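# Place the power unit on the carrier between blue blocks

## Task

Set the power unit down onto the carrier so it sits settled between the blue corner blocks, then open the gripper and pull the arm away from it.

## Robot and tools

ROBOT AND FRAME. Two arms, left_arm and right_arm, each ending in a two-finger gripper. All printed poses share one scene frame in metres. The origin is on the table surface midway between the arm bases, +x runs out across the table, +z points up, and left_arm sits on the +y side. The arm names do not match left or right in the pictures. Reported hand positions can be slightly wrong, more so when an arm is stretched far. In a gripper's own axes the fingers extend along +z and close along y. end_effector_position is the spot between the finger pads, roughly 1 cm short of the tips. Joint limits in rad, base to gripper: waist -2.618 to 3.054, shoulder 0.000 to 3.142, elbow 0.000 to 3.142, wrist pitch -1.571 to 1.571, wrist yaw -1.571 to 1.571, wrist roll -2.094 to 2.094.

THE 14-NUMBER ROW. Both motion tools use one flat list of 14 numbers covering both arms, each in [-1, 1]: left_arm dx, dy, dz, rx, ry, rz, opening, then right_arm in the same seven slots. Send all 14 even when one arm should stay still. dx..rz are offsets, not poses: they are expressed in that gripper's own axes and counted from the gripper pose printed in the most recent result that shows it (before any such result in the scene, and for the second or later call inside one reply, from wherever the arm is when the motion begins). A value of 1.0 equals 0.6 m of travel or 180 degrees of turn; rx, ry, rz form a single rotation vector. The opening slot is absolute, not an offset: +1 is fully open (0.094 m), -1 is shut.

execute_actions. Argument actions is a list holding zero or one item. Empty list: just report the state. An action item has rows (1 to 15 rows of 14 numbers) and optional steps (at most 15, default 15); each step lasts 1/30 s, each row is used for one step and the final row repeats to fill the remaining steps. Every row is measured from the same reference pose, not from the row before. A wait item is {"steps": n} with n up to 300; it counts from the previous result, so your thinking time is included. Optional pictures (boolean) turns camera images on or off; they come by default. A refused call moves nothing.

move. Argument target is one 14-number row as above; speed is the path top speed in m/s, 0.002 to 0.5, default 0.25, with rotation capped at twice that in rad/s. Each gripper travels a straight line toward its target, all paths finishing together, lasting 0.5 to 10 s; anything longer is cut off at 10 s before arrival. Rotation takes the shorter direction. There is no avoidance of objects or of the other arm. The opening is applied at the start. Grippers trail the path, may wander, and can overshoot the speed, mainly with a nearly straight arm. The result adds a move: line giving the ending (done, off_target, moving, held, fault; naming only one arm means the other finished fine), the limits applied (paced: the sent pose was clipped; held: some steps were blocked, after which the arm may surge), and each gripper's remaining distance to its target.

wait. Argument seconds, 0 to 10; lets the simulation run with no new command.

zoom_image. camera is cam_head_left or cam_head_right; region is [x0, y0, x1, y1] in pixels of that camera's last full 504x504 image, origin at top left, no larger than 504 by 504.

finished_scene. Argument scene is the number of the current scene. It closes the scene for good and reports success; the part must stay seated afterwards. Replying with no tool call at all ends the run.

CONTROL BEHAVIOUR. Each control step, the commanded pose is clipped to 70 mm and 16 degrees from the measured pose, then joints move by damped inverse kinematics, favouring position over orientation. After an action's last step the arm only continues to its final clipped pose, so a distant target may need several actions; check the printed pose and send the remainder. Arms tend to finish a centimetre or more low, and repeated zero offsets let them creep downward. To keep an arm in place, send in a reply's first call the offset back to its desired pose (aiming higher if it still sags), and zeros in later calls of that reply; always give the desired opening. Zeros are not a pause; they pull the arm back to the reference pose. The simulation keeps running while you think; no steps are held back here.

RESULT LINES. The state line reads left_arm: ... | right_arm: ... with position (m) and end_effector_quat_wxyz. pose unreachable means the clearance check altered or stopped that arm's command; HELD marks steps where your row was partly or wholly not sent. grip_measured is the finger opening on the command scale; the final Joint positions entry is the opening in metres. Readings can be off by about 1 mm per gripper. A Hand target line shows where the controller is currently driving each gripper. FAULT lines report stops. MOTOR HOT appears at 75 °C; at 90 °C that arm halts for 10 s; at 100 °C it loses hold and drops. Holding loads heats motors.

GRIPPING. To hold something, command an opening below grip_measured: roughly 0.03 lower for a firm grip, less for a gentle one. Pad force tops out near 50 to 62 N, lower on thin parts (under about 2 mm).

CAMERAS. cam_head_left and cam_head_right, 504x504, mounted high behind the table (near x -0.23, z 0.78) looking down; calibration was supplied and may be off by a couple of degrees and millimetres.

AVOID. Dropping the part, slamming or pushing hard (faster moves and targets set deeper past contact press harder), knocking anything off the table, and letting the arms collide or press on each other. Expect occasional brief tugs on a held part or pushes on loose items. Efficient, smooth motion is preferred.

Each tool is called after "Call:" in YAML: its name, and indented under it one key for each argument.

## Session

Call:
execute_actions:
  actions: []

Scene clock: 0.00 s of 4400.00 s.
left_arm: end_effector_position=(+0.4828, +0.4265, +0.3162) grip_measured=+1.000 end_effector_quat_wxyz=(+0.402, +0.369, +0.820, +0.173) | right_arm: end_effector_position=(+0.0515, -0.5868, +0.1093) grip_measured=+1.000 end_effector_quat_wxyz=(+0.117, +0.160, +0.980, +0.008)
Joint positions: left_arm=[ 0.4    1.612  1.731 -0.81   0.249  1.031  0.094] | right_arm=[-1.553  1.466  1.113 -1.233 -0.235 -1.406  0.094]
Joint velocities: left_arm=[ 0.007  0.002 -0.017  0.007 -0.007 -0.007  0.   ] | right_arm=[-0.002  0.012  0.002  0.007  0.022 -0.007  0.   ]
Hand target (left_arm): +0.482, +0.424, +0.329; +0.416, +0.367, +0.813, +0.178
Hand target (right_arm): +0.053, -0.589, +0.113; +0.122, +0.159, +0.980, +0.001

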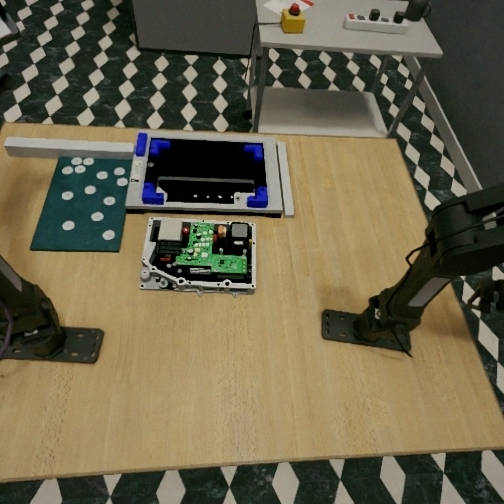

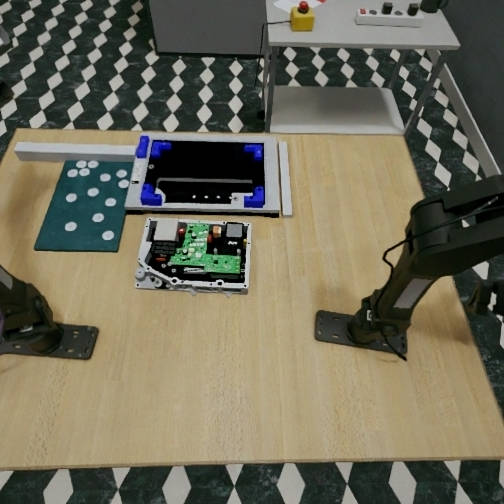

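Call:
move:
  target: [-0.013,-0.56,-0.057,0.117,0.273,-0.25,-0.5,-0.273,0.528,0,0.005,0.075,-0.103,-0.45]
  speed: 0.3

Call:
zoom_image:
  camera: "cam_head_left"
  region: [110, 120, 300, 310]

Scene clock: 12.13 s of 4400.00 s.
left_arm: end_effector_position=(+0.3050, +0.1981, +0.1441) grip_measured=-0.498 end_effector_quat_wxyz=(-0.003, -0.001, +1.000, +0.006) | right_arm: end_effector_position=(+0.2952, -0.3323, +0.1574) grip_measured=-0.448 end_effector_quat_wxyz=(-0.001, -0.001, +1.000, +0.017)
Joint positions: left_arm=[-0.373  1.688  1.494 -1.387 -0.008 -0.471  0.024] | right_arm=[ 0.194  1.486  1.342 -1.428 -0.035  0.016  0.026]
Joint velocities: left_arm=[ 0.017  0.002 -0.012 -0.051  0.022 -0.022 -0.   ] | right_arm=[ 0.007  0.007  0.017 -0.066 -0.007  0.007 -0.   ]
Hand target (left_arm): +0.303, +0.195, +0.145; -0.003, -0.002, +1.000, +0.003
Hand target (right_arm): +0.298, -0.333, +0.163; +0.002, -0.000, +1.000, +0.011
Off the commanded pose (left_arm): 0.004 m, 1 deg.
Off the commanded pose (right_arm): 0.010 m, 2 deg.
After step 90, 6.47 s passed at rest.
move: done

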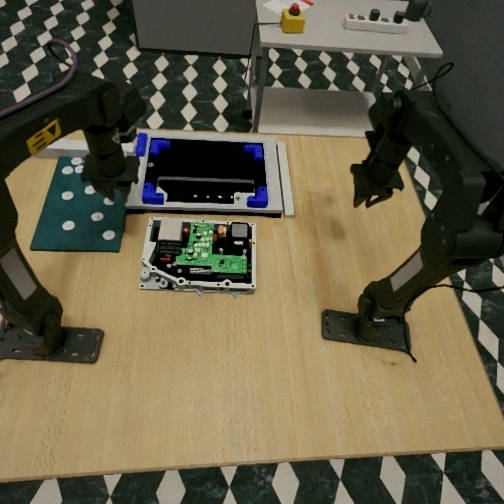

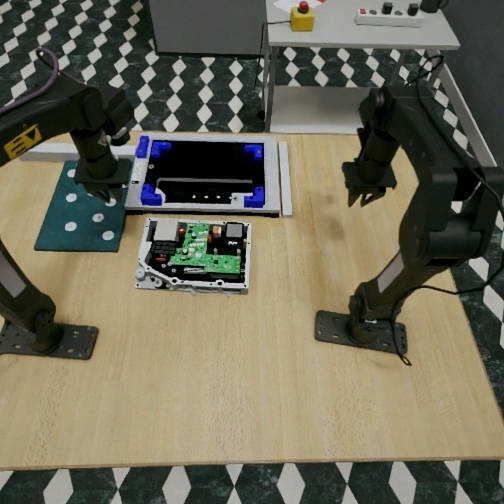

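Region (110, 120, 300, 310) of cam_head_left's 504x504 image, scaled by 2.653, with more detail than that image has.

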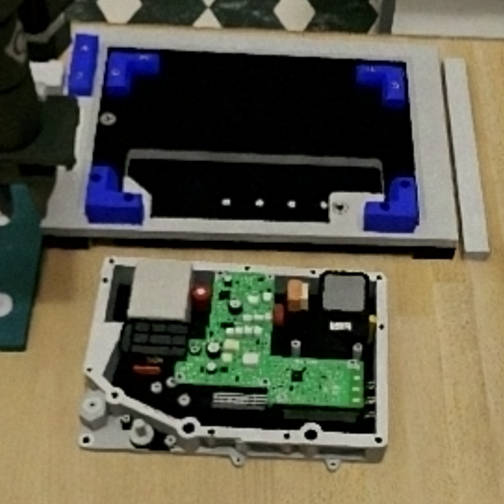

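Call:
move:
  target: [0.045,-0.082,0.115,0,0,0.02,-0.5,0.13,0.415,0.125,-0.01,0,0.02,-0.45]
  speed: 0.15

Call:
zoom_image:
  camera: "cam_head_left"
  region: [125, 180, 275, 300]

Call:
zoom_image:
  camera: "cam_head_right"
  region: [125, 180, 275, 300]

Scene clock: 23.33 s of 4400.00 s.
left_arm: end_effector_position=(+0.2771, +0.1544, +0.0751) grip_measured=-0.498 end_effector_quat_wxyz=(-0.008, +0.030, +0.999, +0.010) | right_arm: end_effector_position=(+0.2050, -0.0933, +0.0851) grip_measured=-0.448 end_effector_quat_wxyz=(-0.021, +0.029, +0.999, +0.022)
Joint positions: left_arm=[-0.546  1.721  1.256 -1.131 -0.007 -0.582  0.024] | right_arm=[ 1.147  1.666  1.233 -1.124 -0.059  1.03   0.026]
Joint velocities: left_arm=[-0.007  0.007 -0.007 -0.022 -0.066  0.007 -0.   ] | right_arm=[-0.002 -0.007 -0.007 -0.022  0.022 -0.007 -0.   ]
Hand target (left_arm): +0.278, +0.150, +0.074; -0.003, +0.031, +0.999, +0.007
Hand target (right_arm): +0.212, -0.083, +0.090; -0.009, +0.031, +0.999, +0.035
Off the commanded pose (left_arm): 0.005 m, 1 deg.
Off the commanded pose (right_arm): 0.018 m, 3 deg.
After step 90, 5.83 s passed at rest.
move: off_target (right_arm)

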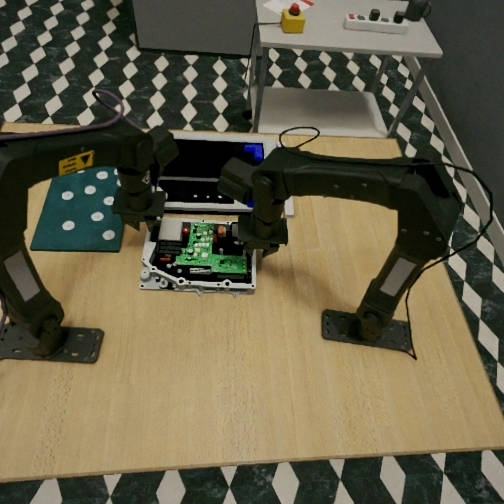

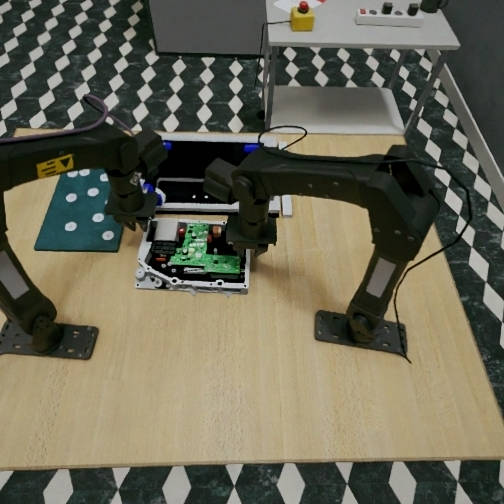

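Region (125, 180, 275, 300) of cam_head_left's 504x504 image, scaled by 3.360, with more detail than that image has; it fills the top 403 rows of this view, and the rest is white.

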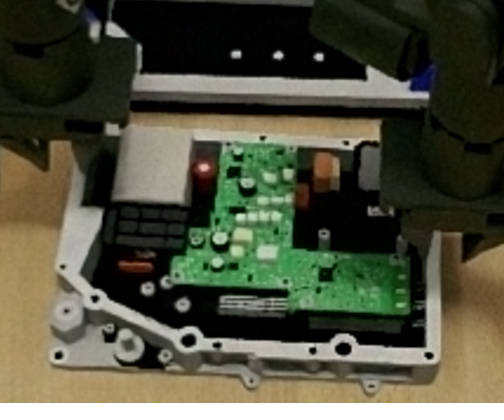

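Region (125, 180, 275, 300) of cam_head_right's 504x504 image, scaled by 3.360, with more detail than that image has; it fills the top 403 rows of this view, and the rest is white.

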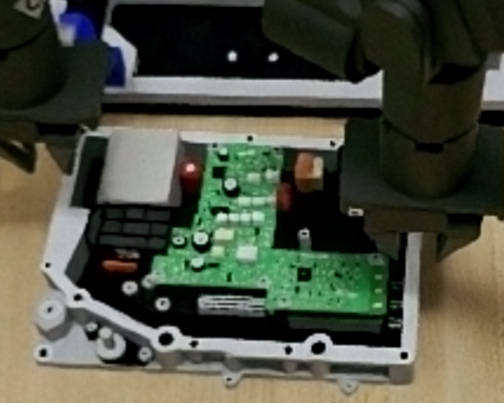

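Call:
move:
  target: [0,-0.03,0.01,0,0,0,-0.5,-0.02,0.018,0.025,0.012,-0.012,0,-0.45]
  speed: 0.04

Call:
zoom_image:
  camera: "cam_head_left"
  region: [125, 180, 275, 300]

Call:
zoom_image:
  camera: "cam_head_right"
  region: [125, 180, 275, 300]

Scene clock: 27.87 s of 4400.00 s.
left_arm: end_effector_position=(+0.2692, +0.1464, +0.0635) grip_measured=-0.498 end_effector_quat_wxyz=(-0.023, +0.031, +0.999, +0.022) | right_arm: end_effector_position=(+0.2085, -0.0935, +0.0657) grip_measured=-0.448 end_effector_quat_wxyz=(-0.021, +0.031, +0.999, -0.008)
Joint positions: left_arm=[-0.583  1.763  1.256 -1.128 -0.007 -0.619  0.024] | right_arm=[ 1.155  1.735  1.233 -1.105 -0.027  1.041  0.026]
Joint velocities: left_arm=[-0.007  0.002 -0.007  0.007  0.022 -0.007 -0.002] | right_arm=[-0.012  0.002  0.002  0.037 -0.022 -0.037  0.001]
Hand target (left_arm): +0.276, +0.137, +0.069; -0.009, +0.031, +0.999, +0.010
Hand target (right_arm): +0.217, -0.083, +0.070; -0.003, +0.030, +1.000, +0.003
Off the commanded pose (left_arm): 0.013 m, 2 deg.
Off the commanded pose (right_arm): 0.014 m, 2 deg.
After step 90, 0.57 s passed at rest.
move: off_target (left_arm, right_arm)

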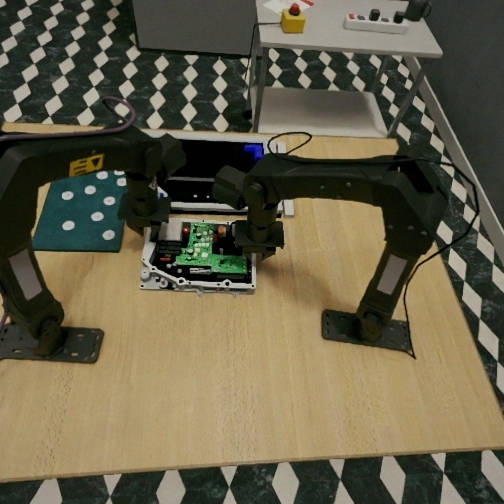

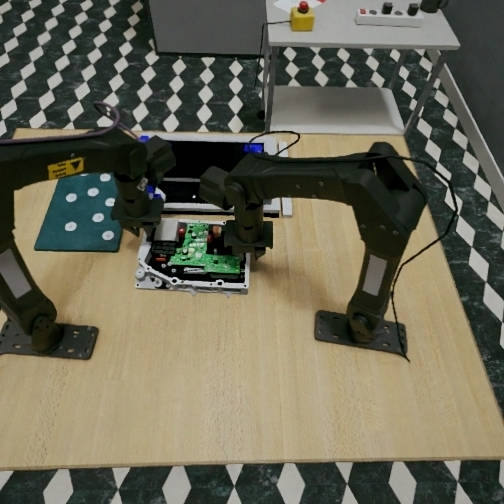

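Region (125, 180, 275, 300) of cam_head_left's 504x504 image, scaled by 3.360, with more detail than that image has; it fills the top 403 rows of this view, and the rest is white.

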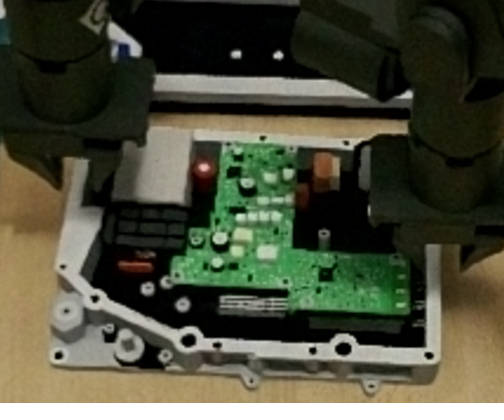

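Region (125, 180, 275, 300) of cam_head_right's 504x504 image, scaled by 3.360, with more detail than that image has; it fills the top 403 rows of this view, and the rest is white.

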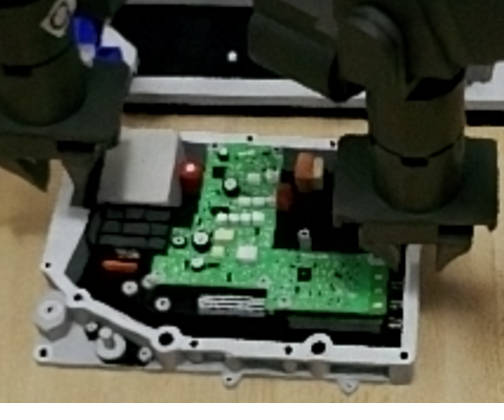

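Call:
move:
  target: [-0.025,-0.02,0,0,0,0,-0.5,-0.008,0.008,0.01,0,0,0,-0.45]
  speed: 0.03

Call:
move:
  target: [0,-0.005,0.04,0,0,0,-0.5,0,0.005,0.035,0,0,0,-0.45]
  speed: 0.03

Call:
zoom_image:
  camera: "cam_head_left"
  region: [125, 180, 275, 300]

Scene clock: 33.43 s of 4400.00 s.
left_arm: end_effector_position=(+0.2785, +0.1390, +0.0567) grip_measured=-0.498 end_effector_quat_wxyz=(-0.031, +0.030, +0.999, +0.028) | right_arm: end_effector_position=(+0.2088, -0.0936, +0.0603) grip_measured=-0.448 end_effector_quat_wxyz=(-0.024, +0.031, +0.999, -0.014)
Joint positions: left_arm=[-0.583  1.831  1.312 -1.135 -0.007 -0.62   0.024] | right_arm=[ 1.155  1.754  1.233 -1.1   -0.025  1.041  0.026]
Joint velocities: left_arm=[ 0.002 -0.007  0.027  0.051 -0.022 -0.037  0.   ] | right_arm=[-0.007  0.007 -0.012 -0.007 -0.037  0.051 -0.001]
Hand target (left_arm): +0.283, +0.134, +0.062; -0.023, +0.031, +0.999, +0.022
Hand target (right_arm): +0.213, -0.089, +0.059; -0.021, +0.031, +0.999, -0.008
Off the commanded pose (left_arm): 0.009 m, 1 deg.
Off the commanded pose (right_arm): 0.006 m, 1 deg.
After step 90, 1.63 s passed at rest.
move: done

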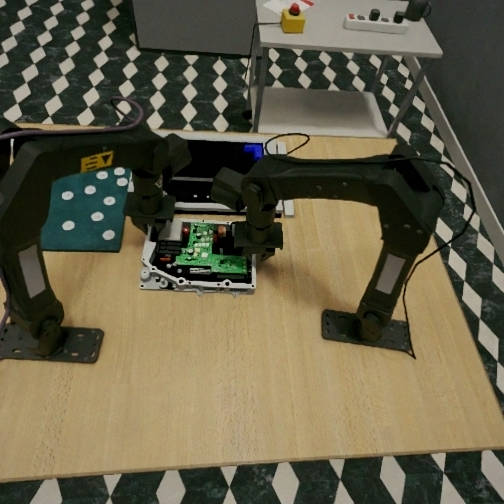

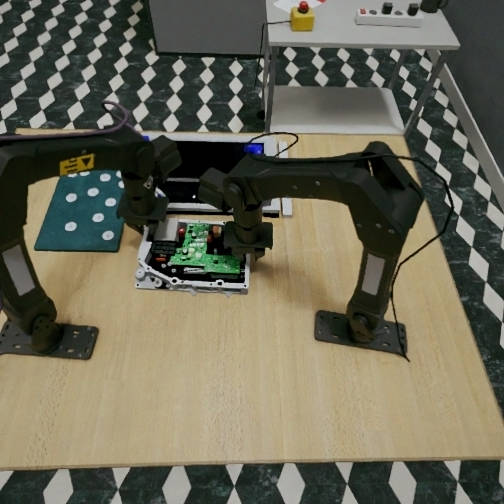

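Scene clock: 34.57 s of 4400.00 s.
left_arm: end_effector_position=(+0.2780, +0.1393, +0.0546) grip_measured=-0.498 end_effector_quat_wxyz=(-0.028, +0.030, +0.999, +0.025) | right_arm: end_effector_position=(+0.2103, -0.0914, +0.0458) grip_measured=-0.448 end_effector_quat_wxyz=(-0.022, +0.031, +0.999, -0.011)
Joint positions: left_arm=[-0.583  1.823  1.294 -1.116 -0.007 -0.62   0.024] | right_arm=[ 1.155  1.773  1.197 -1.036 -0.025  1.041  0.026]
Joint velocities: left_arm=[ 0.017 -0.002 -0.012 -0.007 -0.051 -0.022 -0.001] | right_arm=[ 0.012 -0.007 -0.012  0.007 -0.007 -0.037  0.001]
Hand target (left_arm): +0.276, +0.138, +0.034; -0.032, +0.030, +0.999, +0.028
Hand target (right_arm): +0.208, -0.091, +0.039; -0.024, +0.031, +0.999, -0.014
Off the commanded pose (left_arm): 0.022 m, 1 deg.
Off the commanded pose (right_arm): 0.007 m, 0 deg.
move: off_target (left_arm)

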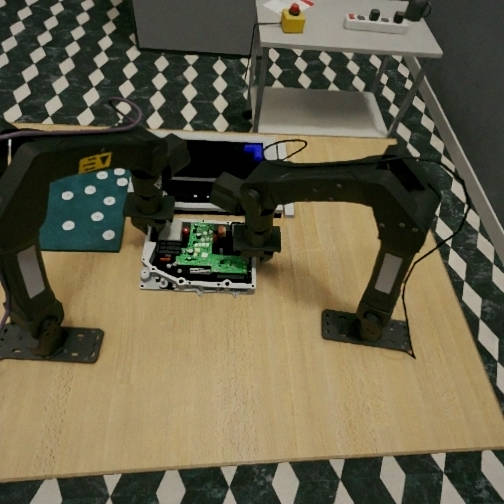

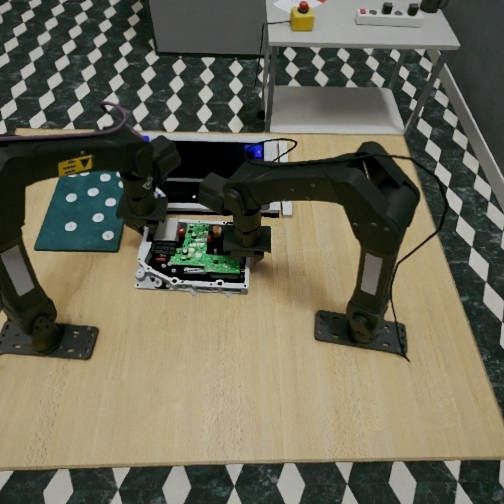

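Region (125, 180, 275, 300) of cam_head_left's 504x504 image, scaled by 3.360, with more detail than that image has; it fills the top 403 rows of this view, and the rest is white.

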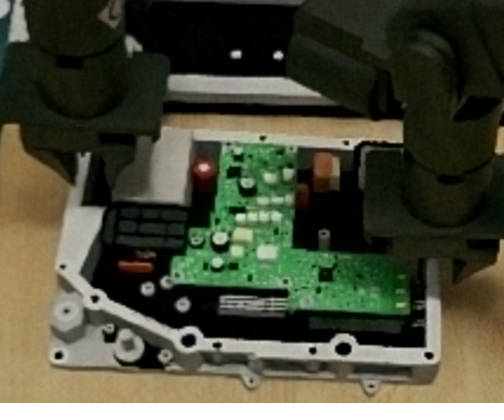

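Left caught the gray box edge; shift +y ~4 mm.

Call:
move:
  target: [0,0.012,-0.012,0,0,0,-0.55,0,0,0.012,-0.01,-0.015,0,-0.5]
  speed: 0.03

Call:
move:
  target: [0,-0.004,0.04,0,0,0,-0.52,0,0,0.01,0,0,0,-0.5]
  speed: 0.03

Call:
zoom_image:
  camera: "cam_head_left"
  region: [125, 180, 275, 300]

Scene clock: 45.13 s of 4400.00 s.
left_arm: end_effector_position=(+0.2781, +0.1384, +0.0557) grip_measured=-0.548 end_effector_quat_wxyz=(-0.029, +0.032, +0.999, +0.020) | right_arm: end_effector_position=(+0.2108, -0.0905, +0.0428) grip_measured=-0.498 end_effector_quat_wxyz=(-0.009, +0.033, +0.999, +0.003)
Joint positions: left_arm=[-0.579  1.82   1.295 -1.116  0.003 -0.612  0.021] | right_arm=[ 1.159  1.747  1.153 -0.981 -0.019  1.05   0.024]
Joint velocities: left_arm=[ 0.002 -0.027 -0.002 -0.007 -0.066  0.022  0.   ] | right_arm=[-0.012  0.002 -0.017 -0.022  0.007 -0.007  0.   ]
Hand target (left_arm): +0.279, +0.146, +0.062; -0.028, +0.030, +0.999, +0.025
Hand target (right_arm): +0.210, -0.092, +0.039; +0.001, +0.031, +1.000, +0.004
Off the commanded pose (left_arm): 0.010 m, 1 deg.
Off the commanded pose (right_arm): 0.004 m, 1 deg.
After step 90, 6.43 s passed at rest.
move: done

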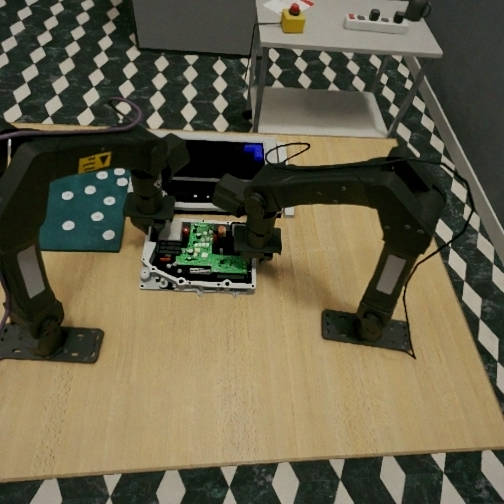

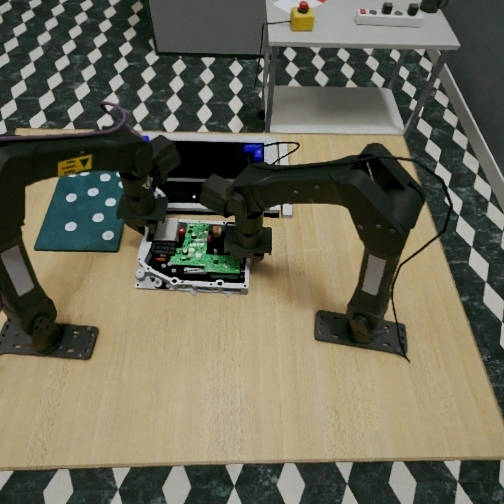

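Scene clock: 46.17 s of 4400.00 s.
left_arm: end_effector_position=(+0.2778, +0.1389, +0.0543) grip_measured=-0.522 end_effector_quat_wxyz=(-0.025, +0.032, +0.999, +0.017) | right_arm: end_effector_position=(+0.2108, -0.0905, +0.0428) grip_measured=-0.498 end_effector_quat_wxyz=(-0.009, +0.033, +0.999, +0.003)
Joint positions: left_arm=[-0.579  1.81   1.277 -1.098  0.002 -0.612  0.022] | right_arm=[ 1.159  1.747  1.153 -0.981 -0.019  1.05   0.024]
Joint velocities: left_arm=[-0.012  0.007 -0.012 -0.007  0.007  0.022  0.   ] | right_arm=[-0.012 -0.002  0.002 -0.022 -0.007  0.037  0.001]
Hand target (left_arm): +0.276, +0.138, +0.033; -0.030, +0.032, +0.999, +0.020
Hand target (right_arm): +0.211, -0.091, +0.037; -0.009, +0.033, +0.999, +0.003
Off the commanded pose (left_arm): 0.023 m, 1 deg.
Off the commanded pose (right_arm): 0.006 m, 0 deg.
move: off_target (left_arm)

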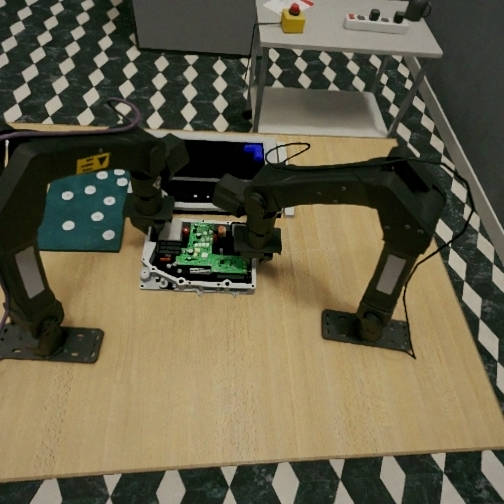

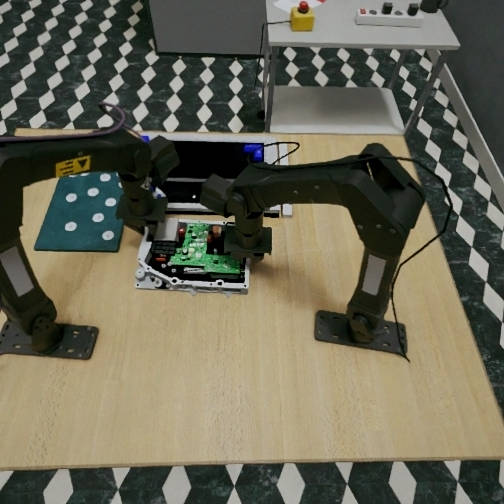

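Region (125, 180, 275, 300) of cam_head_left's 504x504 image, scaled by 3.360, with more detail than that image has; it fills the top 403 rows of this view, and the rest is white.

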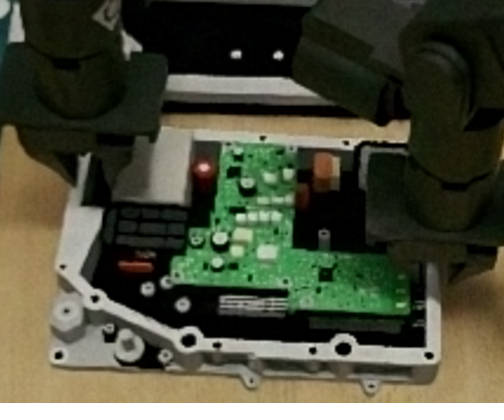

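Call:
move:
  target: [0,0.014,-0.03,0,0,0,-0.52,0,0,0.02,0,0,0,-0.5]
  speed: 0.03

Call:
move:
  target: [0,0,0.05,0,0,0,-0.52,0,0,0.01,0,0,0,-0.5]
  speed: 0.03

Call:
zoom_image:
  camera: "cam_head_left"
  region: [125, 180, 275, 300]

Scene clock: 51.40 s of 4400.00 s.
left_arm: end_effector_position=(+0.2687, +0.1501, +0.0569) grip_measured=-0.522 end_effector_quat_wxyz=(-0.047, +0.033, +0.998, +0.033) | right_arm: end_effector_position=(+0.2109, -0.0904, +0.0428) grip_measured=-0.498 end_effector_quat_wxyz=(-0.009, +0.033, +0.999, +0.004)
Joint positions: left_arm=[-0.569  1.807  1.279 -1.158  0.002 -0.599  0.022] | right_arm=[ 1.159  1.747  1.153 -0.981 -0.019  1.05   0.024]
Joint velocities: left_arm=[ 0.002  0.012  0.007 -0.007  0.022 -0.037  0.   ] | right_arm=[-0.002  0.002  0.002  0.051  0.081 -0.037 -0.001]
Hand target (left_arm): +0.279, +0.147, +0.072; -0.025, +0.032, +0.999, +0.017
Hand target (right_arm): +0.210, -0.091, +0.031; -0.010, +0.033, +0.999, +0.003
Off the commanded pose (left_arm): 0.019 m, 3 deg.
Off the commanded pose (right_arm): 0.012 m, 0 deg.
After step 90, 1.20 s passed at rest.
move: off_target (left_arm, right_arm)

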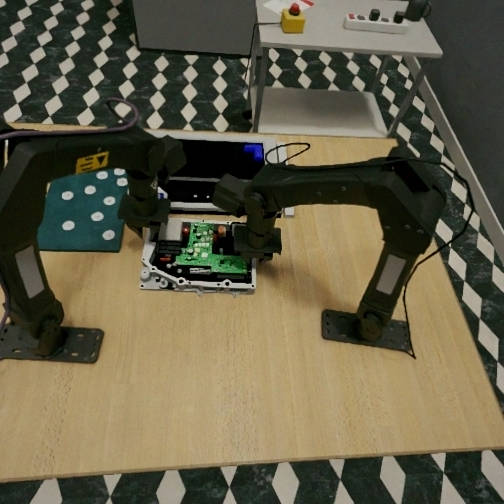

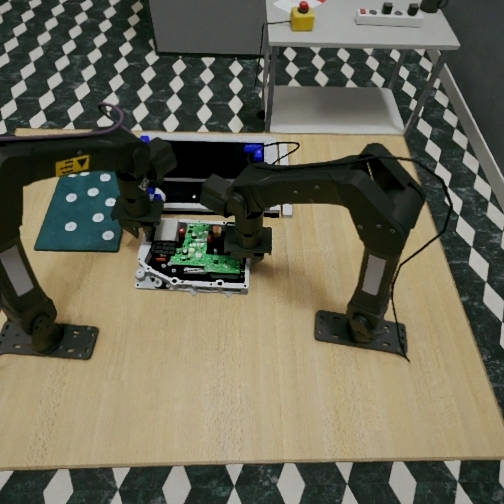

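Scene clock: 52.63 s of 4400.00 s.
left_arm: end_effector_position=(+0.2641, +0.1537, +0.0412) grip_measured=-0.522 end_effector_quat_wxyz=(-0.053, +0.033, +0.997, +0.037) | right_arm: end_effector_position=(+0.2109, -0.0904, +0.0428) grip_measured=-0.498 end_effector_quat_wxyz=(-0.009, +0.033, +0.999, +0.004)
Joint positions: left_arm=[-0.569  1.819  1.226 -1.108  0.002 -0.599  0.022] | right_arm=[ 1.159  1.747  1.153 -0.981 -0.019  1.05   0.024]
Joint velocities: left_arm=[ 0.017 -0.002 -0.002  0.022  0.051 -0.066  0.001] | right_arm=[ 0.017  0.002  0.007 -0.007 -0.022 -0.037 -0.   ]
Hand target (left_arm): +0.266, +0.153, +0.028; -0.048, +0.033, +0.998, +0.034
Hand target (right_arm): +0.211, -0.090, +0.037; -0.009, +0.033, +0.999, +0.004
Off the commanded pose (left_arm): 0.014 m, 1 deg.
Off the commanded pose (right_arm): 0.006 m, 0 deg.
move: off_target (left_arm)

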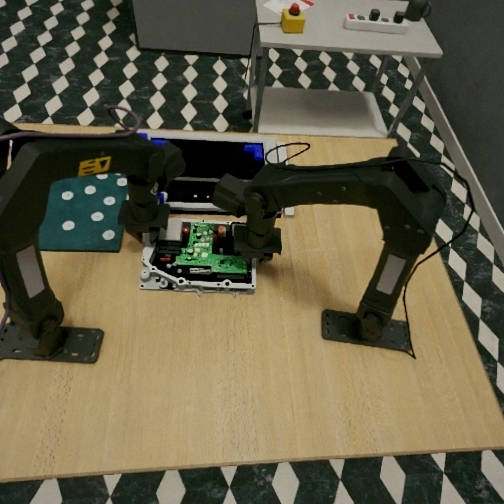

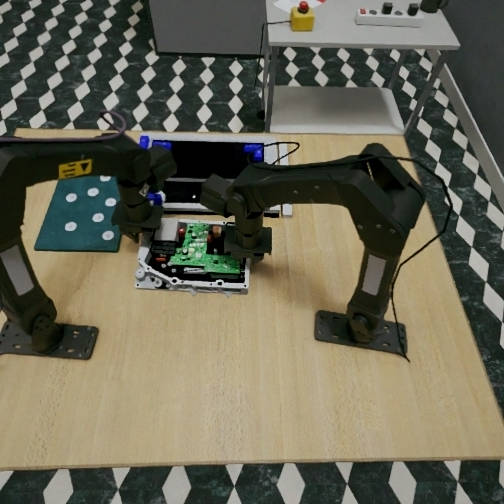

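Region (125, 180, 275, 300) of cam_head_left's 504x504 image, scaled by 3.360, with more detail than that image has; it fills the top 403 rows of this view, and the rest is white.

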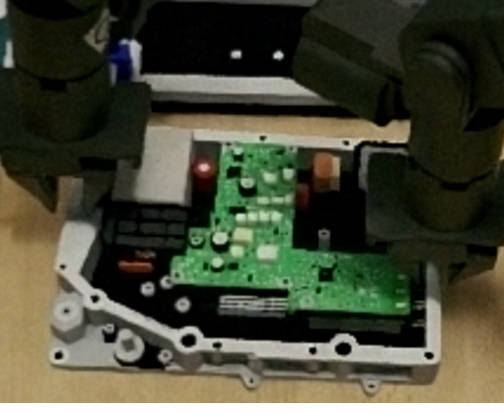

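Call:
move:
  target: [-0.025,-0.02,-0.055,0.025,-0.035,0,-0.52,0.02,-0.005,-0.01,0,0,0,-0.62]
  speed: 0.04

Call:
zoom_image:
  camera: "cam_head_left"
  region: [125, 180, 275, 300]

Scene clock: 59.23 s of 4400.00 s.
left_arm: end_effector_position=(+0.2714, +0.1480, +0.0575) grip_measured=-0.522 end_effector_quat_wxyz=(-0.026, +0.033, +0.999, +0.018) | right_arm: end_effector_position=(+0.2065, -0.0865, +0.0449) grip_measured=-0.618 end_effector_quat_wxyz=(-0.006, +0.035, +0.999, +0.007)
Joint positions: left_arm=[-0.569  1.772  1.242 -1.105  0.002 -0.599  0.022] | right_arm=[ 1.179  1.739  1.153 -0.979 -0.018  1.073  0.018]
Joint velocities: left_arm=[ 0.007  0.007 -0.007  0.007  0.007  0.066 -0.   ] | right_arm=[-0.007 -0.032  0.007 -0.081  0.051  0.051  0.   ]
Hand target (left_arm): +0.281, +0.138, +0.072; +0.001, +0.034, +0.999, -0.004
Hand target (right_arm): +0.199, -0.093, +0.049; -0.010, +0.033, +0.999, +0.003
Off the commanded pose (left_arm): 0.020 m, 4 deg.
Off the commanded pose (right_arm): 0.011 m, 1 deg.
After step 90, 1.63 s passed at rest.
move: off_target (left_arm, right_arm)

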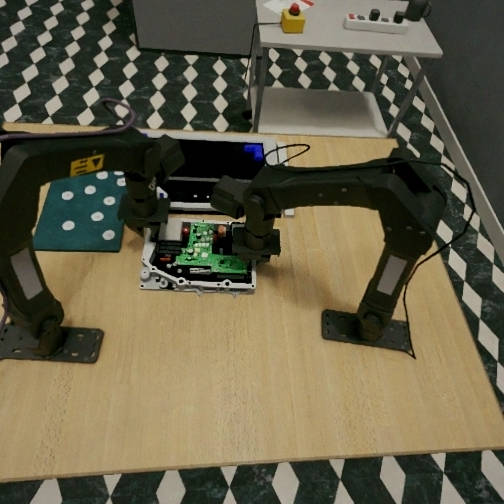

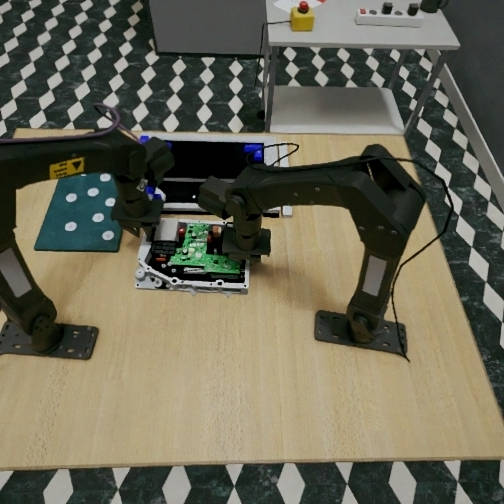

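Region (125, 180, 275, 300) of cam_head_left's 504x504 image, scaled by 3.360, with more detail than that image has; it fills the top 403 rows of this view, and the rest is white.

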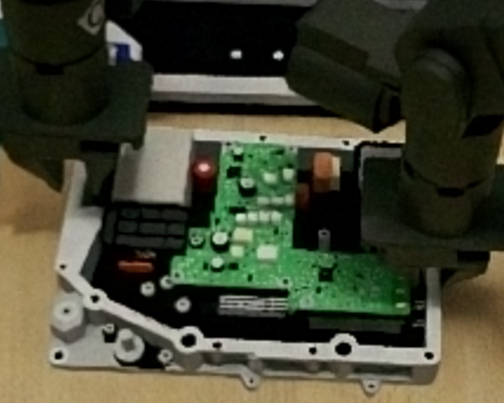

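Call:
move:
  target: [-0.02,-0.022,0.012,0,0,0,-0.52,0,0,0.02,0,0,0,-0.66]
  speed: 0.03

Call:
move:
  target: [-0.005,-0.008,0.032,0,0,0,-0.52,0,0,0.008,0,0,0,-0.66]
  speed: 0.03

Call:
zoom_image:
  camera: "cam_head_left"
  region: [125, 180, 275, 300]

Scene clock: 65.00 s of 4400.00 s.
left_arm: end_effector_position=(+0.2749, +0.1452, +0.0438) grip_measured=-0.522 end_effector_quat_wxyz=(-0.042, +0.032, +0.998, +0.030) | right_arm: end_effector_position=(+0.2062, -0.0872, +0.0431) grip_measured=-0.658 end_effector_quat_wxyz=(-0.006, +0.035, +0.999, +0.006)
Joint positions: left_arm=[-0.569  1.84   1.268 -1.101  0.002 -0.602  0.022] | right_arm=[ 1.179  1.739  1.145 -0.972 -0.017  1.073  0.016]
Joint velocities: left_arm=[ 0.007  0.002  0.007 -0.051 -0.022  0.022 -0.001] | right_arm=[-0.007  0.012  0.022 -0.007 -0.022  0.051 -0.001]
Hand target (left_arm): +0.282, +0.135, +0.049; -0.026, +0.033, +0.999, +0.018
Hand target (right_arm): +0.206, -0.087, +0.033; -0.006, +0.035, +0.999, +0.007
Off the commanded pose (left_arm): 0.014 m, 2 deg.
Off the commanded pose (right_arm): 0.010 m, 0 deg.
After step 90, 1.87 s passed at rest.
move: off_target (left_arm)

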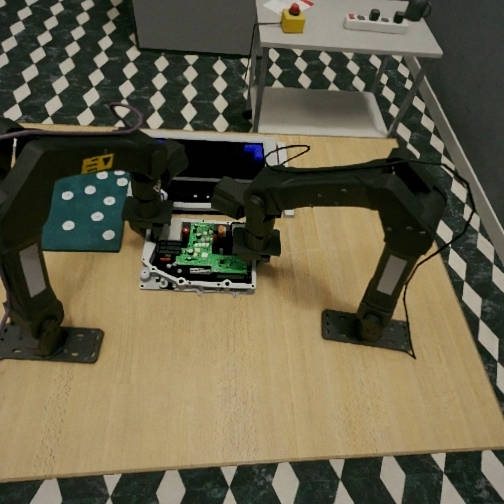

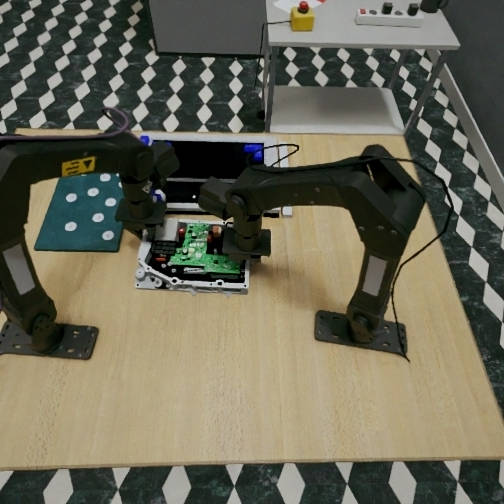

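Scene clock: 65.90 s of 4400.00 s.
left_arm: end_effector_position=(+0.2756, +0.1447, +0.0401) grip_measured=-0.522 end_effector_quat_wxyz=(-0.043, +0.032, +0.998, +0.030) | right_arm: end_effector_position=(+0.2062, -0.0872, +0.0431) grip_measured=-0.658 end_effector_quat_wxyz=(-0.006, +0.035, +0.999, +0.006)
Joint positions: left_arm=[-0.569  1.849  1.263 -1.09   0.002 -0.602  0.022] | right_arm=[ 1.179  1.739  1.145 -0.972 -0.017  1.073  0.016]
Joint velocities: left_arm=[ 0.002 -0.002  0.002 -0.037  0.022 -0.051 -0.001] | right_arm=[-0.007 -0.027  0.007 -0.022 -0.051 -0.022  0.001]
Hand target (left_arm): +0.276, +0.142, +0.025; -0.042, +0.032, +0.998, +0.030
Hand target (right_arm): +0.206, -0.087, +0.038; -0.006, +0.035, +0.999, +0.006
Off the commanded pose (left_arm): 0.016 m, 0 deg.
Off the commanded pose (right_arm): 0.005 m, 0 deg.
move: off_target (left_arm)

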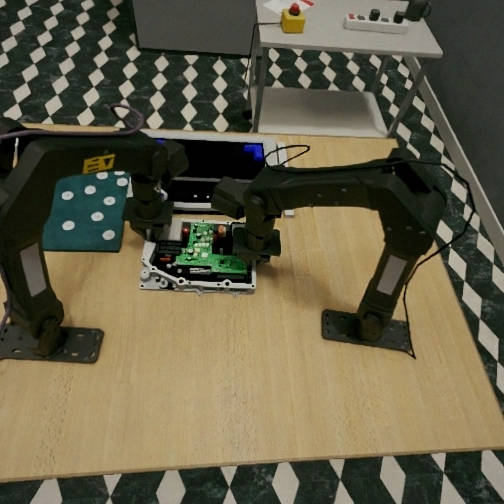

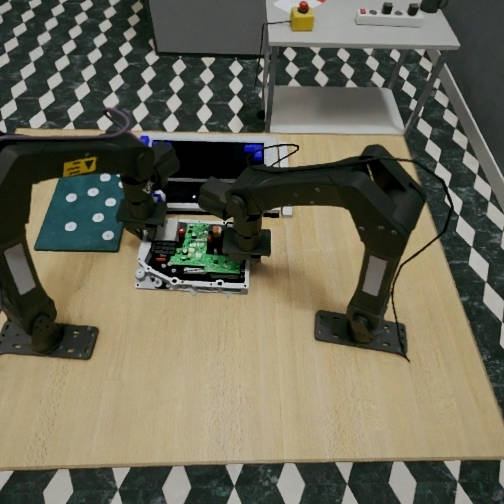

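Region (125, 180, 275, 300) of cam_head_left's 504x504 image, scaled by 3.360, with more detail than that image has; it fills the top 403 rows of this view, and the rest is white.

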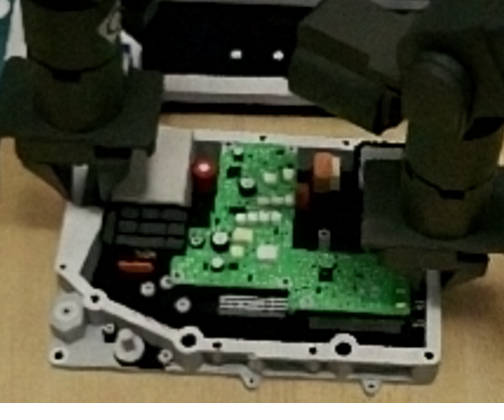

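Call:
move:
  target: [0,0,0.012,0.018,-0.02,0,-0.7,0,0,0,0,0,0,-0.93]
  speed: 0.03

Call:
zoom_image:
  camera: "cam_head_right"
  region: [200, 220, 280, 300]

Scene clock: 71.33 s of 4400.00 s.
left_arm: end_effector_position=(+0.2751, +0.1487, +0.0402) grip_measured=-0.698 end_effector_quat_wxyz=(-0.012, +0.032, +0.999, +0.016) | right_arm: end_effector_position=(+0.2061, -0.0898, +0.0431) grip_measured=-0.816 end_effector_quat_wxyz=(-0.006, +0.036, +0.999, +0.001)
Joint positions: left_arm=[-0.568  1.778  1.18  -1.011 -0.013 -0.602  0.014] | right_arm=[ 1.179  1.739  1.145 -0.981 -0.011  1.074  0.009]
Joint velocities: left_arm=[ 0.007 -0.012  0.002 -0.022  0.051  0.007  0.   ] | right_arm=[-0.012 -0.027 -0.002  0.022  0.051  0.007  0.001]
Hand target (left_arm): +0.275, +0.145, +0.033; -0.012, +0.032, +0.999, +0.001
Hand target (right_arm): +0.206, -0.087, +0.043; -0.006, +0.035, +0.999, +0.006
Off the commanded pose (left_arm): 0.008 m, 2 deg.
Off the commanded pose (right_arm): 0.003 m, 1 deg.
After step 90, 0.80 s passed at rest.
move: done

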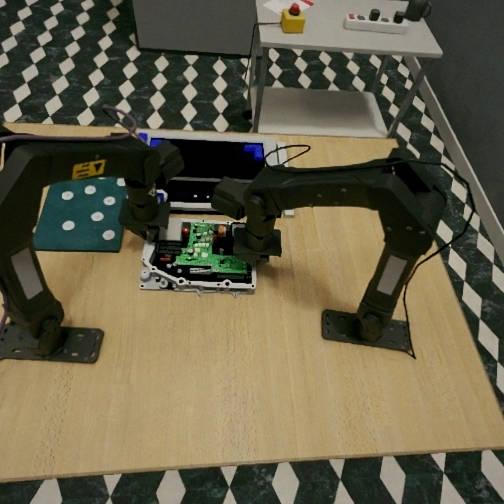

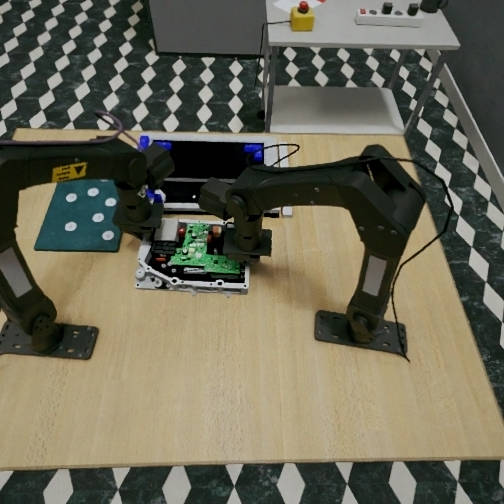

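Region (200, 220, 280, 300) of cam_head_right's 504x504 image, scaled by 6.300, with more detail than that image has.

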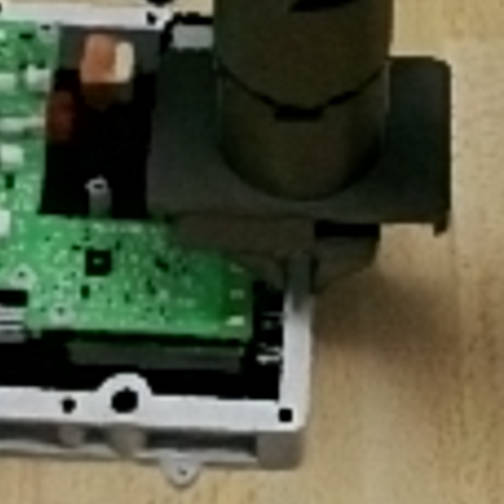

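Right grips full width. Try a little deeper with both nearly closed, then grip.

Call:
move:
  target: [0,-0.004,0.022,0,0,0,-0.72,0,0,0.02,0,0,0,-0.75]
  speed: 0.03

Call:
move:
  target: [0,0,0,0,0,0,-0.93,0,0,0,0,0,0,-0.93]

Scene clock: 75.10 s of 4400.00 s.
left_arm: end_effector_position=(+0.2753, +0.1492, +0.0402) grip_measured=-0.718 end_effector_quat_wxyz=(-0.011, +0.032, +0.999, +0.018) | right_arm: end_effector_position=(+0.2058, -0.0902, +0.0427) grip_measured=-0.753 end_effector_quat_wxyz=(-0.006, +0.036, +0.999, +0.001)
Joint positions: left_arm=[-0.568  1.778  1.18  -1.011 -0.015 -0.602  0.013] | right_arm=[ 1.179  1.739  1.143 -0.98  -0.011  1.074  0.012]
Joint velocities: left_arm=[-0.017  0.007 -0.002 -0.095  0.007 -0.007 -0.001] | right_arm=[-0.002 -0.017 -0.002 -0.139 -0.081 -0.007  0.   ]
Hand target (left_arm): +0.274, +0.147, +0.027; -0.012, +0.032, +0.999, +0.017
Hand target (right_arm): +0.206, -0.090, +0.032; -0.006, +0.036, +0.999, +0.001
Off the commanded pose (left_arm): 0.014 m, 0 deg.
Off the commanded pose (right_arm): 0.012 m, 0 deg.
After step 90, 0.07 s passed at rest.
move: off_target (left_arm, right_arm)

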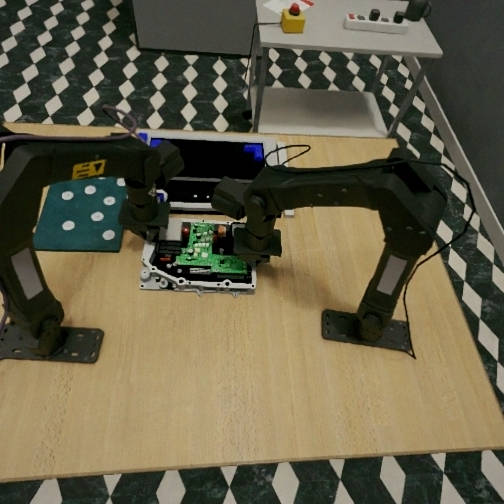

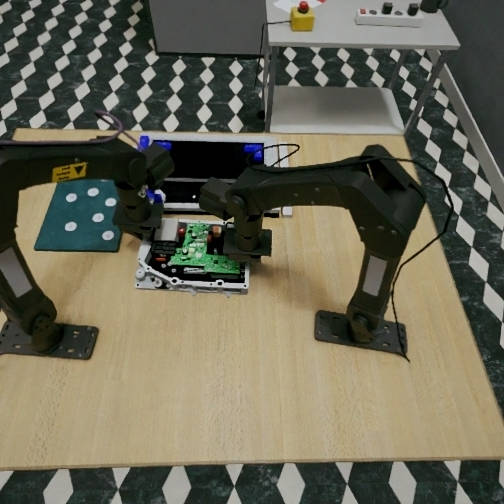

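Scene clock: 75.60 s of 4400.00 s.
left_arm: end_effector_position=(+0.2750, +0.1506, +0.0404) grip_measured=-0.927 end_effector_quat_wxyz=(-0.012, +0.031, +0.999, +0.021) | right_arm: end_effector_position=(+0.2058, -0.0903, +0.0427) grip_measured=-0.817 end_effector_quat_wxyz=(-0.006, +0.035, +0.999, +0.000)
Joint positions: left_arm=[-0.568  1.778  1.18  -1.016 -0.02  -0.602  0.003] | right_arm=[ 1.179  1.739  1.143 -0.981 -0.011  1.073  0.009]
Joint velocities: left_arm=[-0.022 -0.037 -0.017  0.007  0.022  0.066  0.   ] | right_arm=[ 0.007 -0.017  0.012  0.051  0.022  0.022  0.   ]
Hand target (left_arm): +0.275, +0.149, +0.040; -0.011, +0.032, +0.999, +0.018
Hand target (right_arm): +0.206, -0.090, +0.043; -0.006, +0.035, +0.999, +0.001
Off the commanded pose (left_arm): 0.001 m, 0 deg.
Off the commanded pose (right_arm): 0.000 m, 0 deg.
move: done

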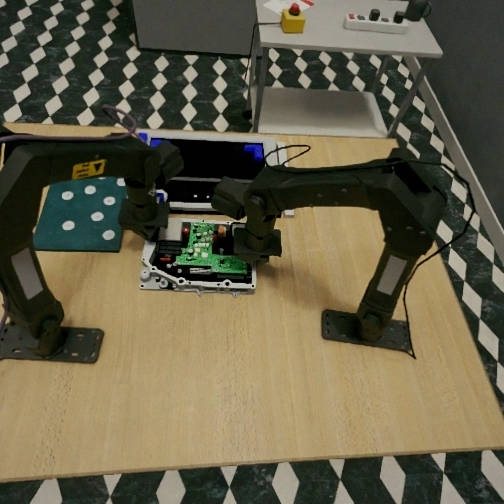

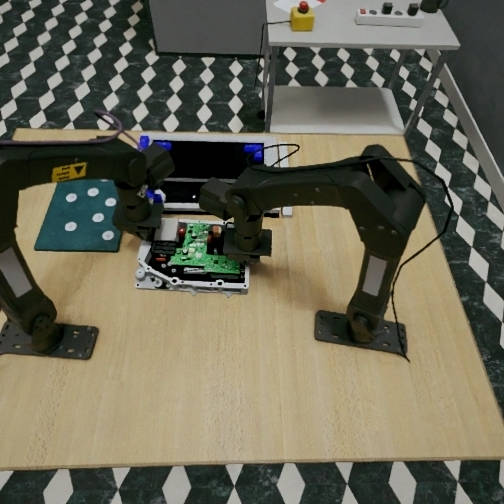

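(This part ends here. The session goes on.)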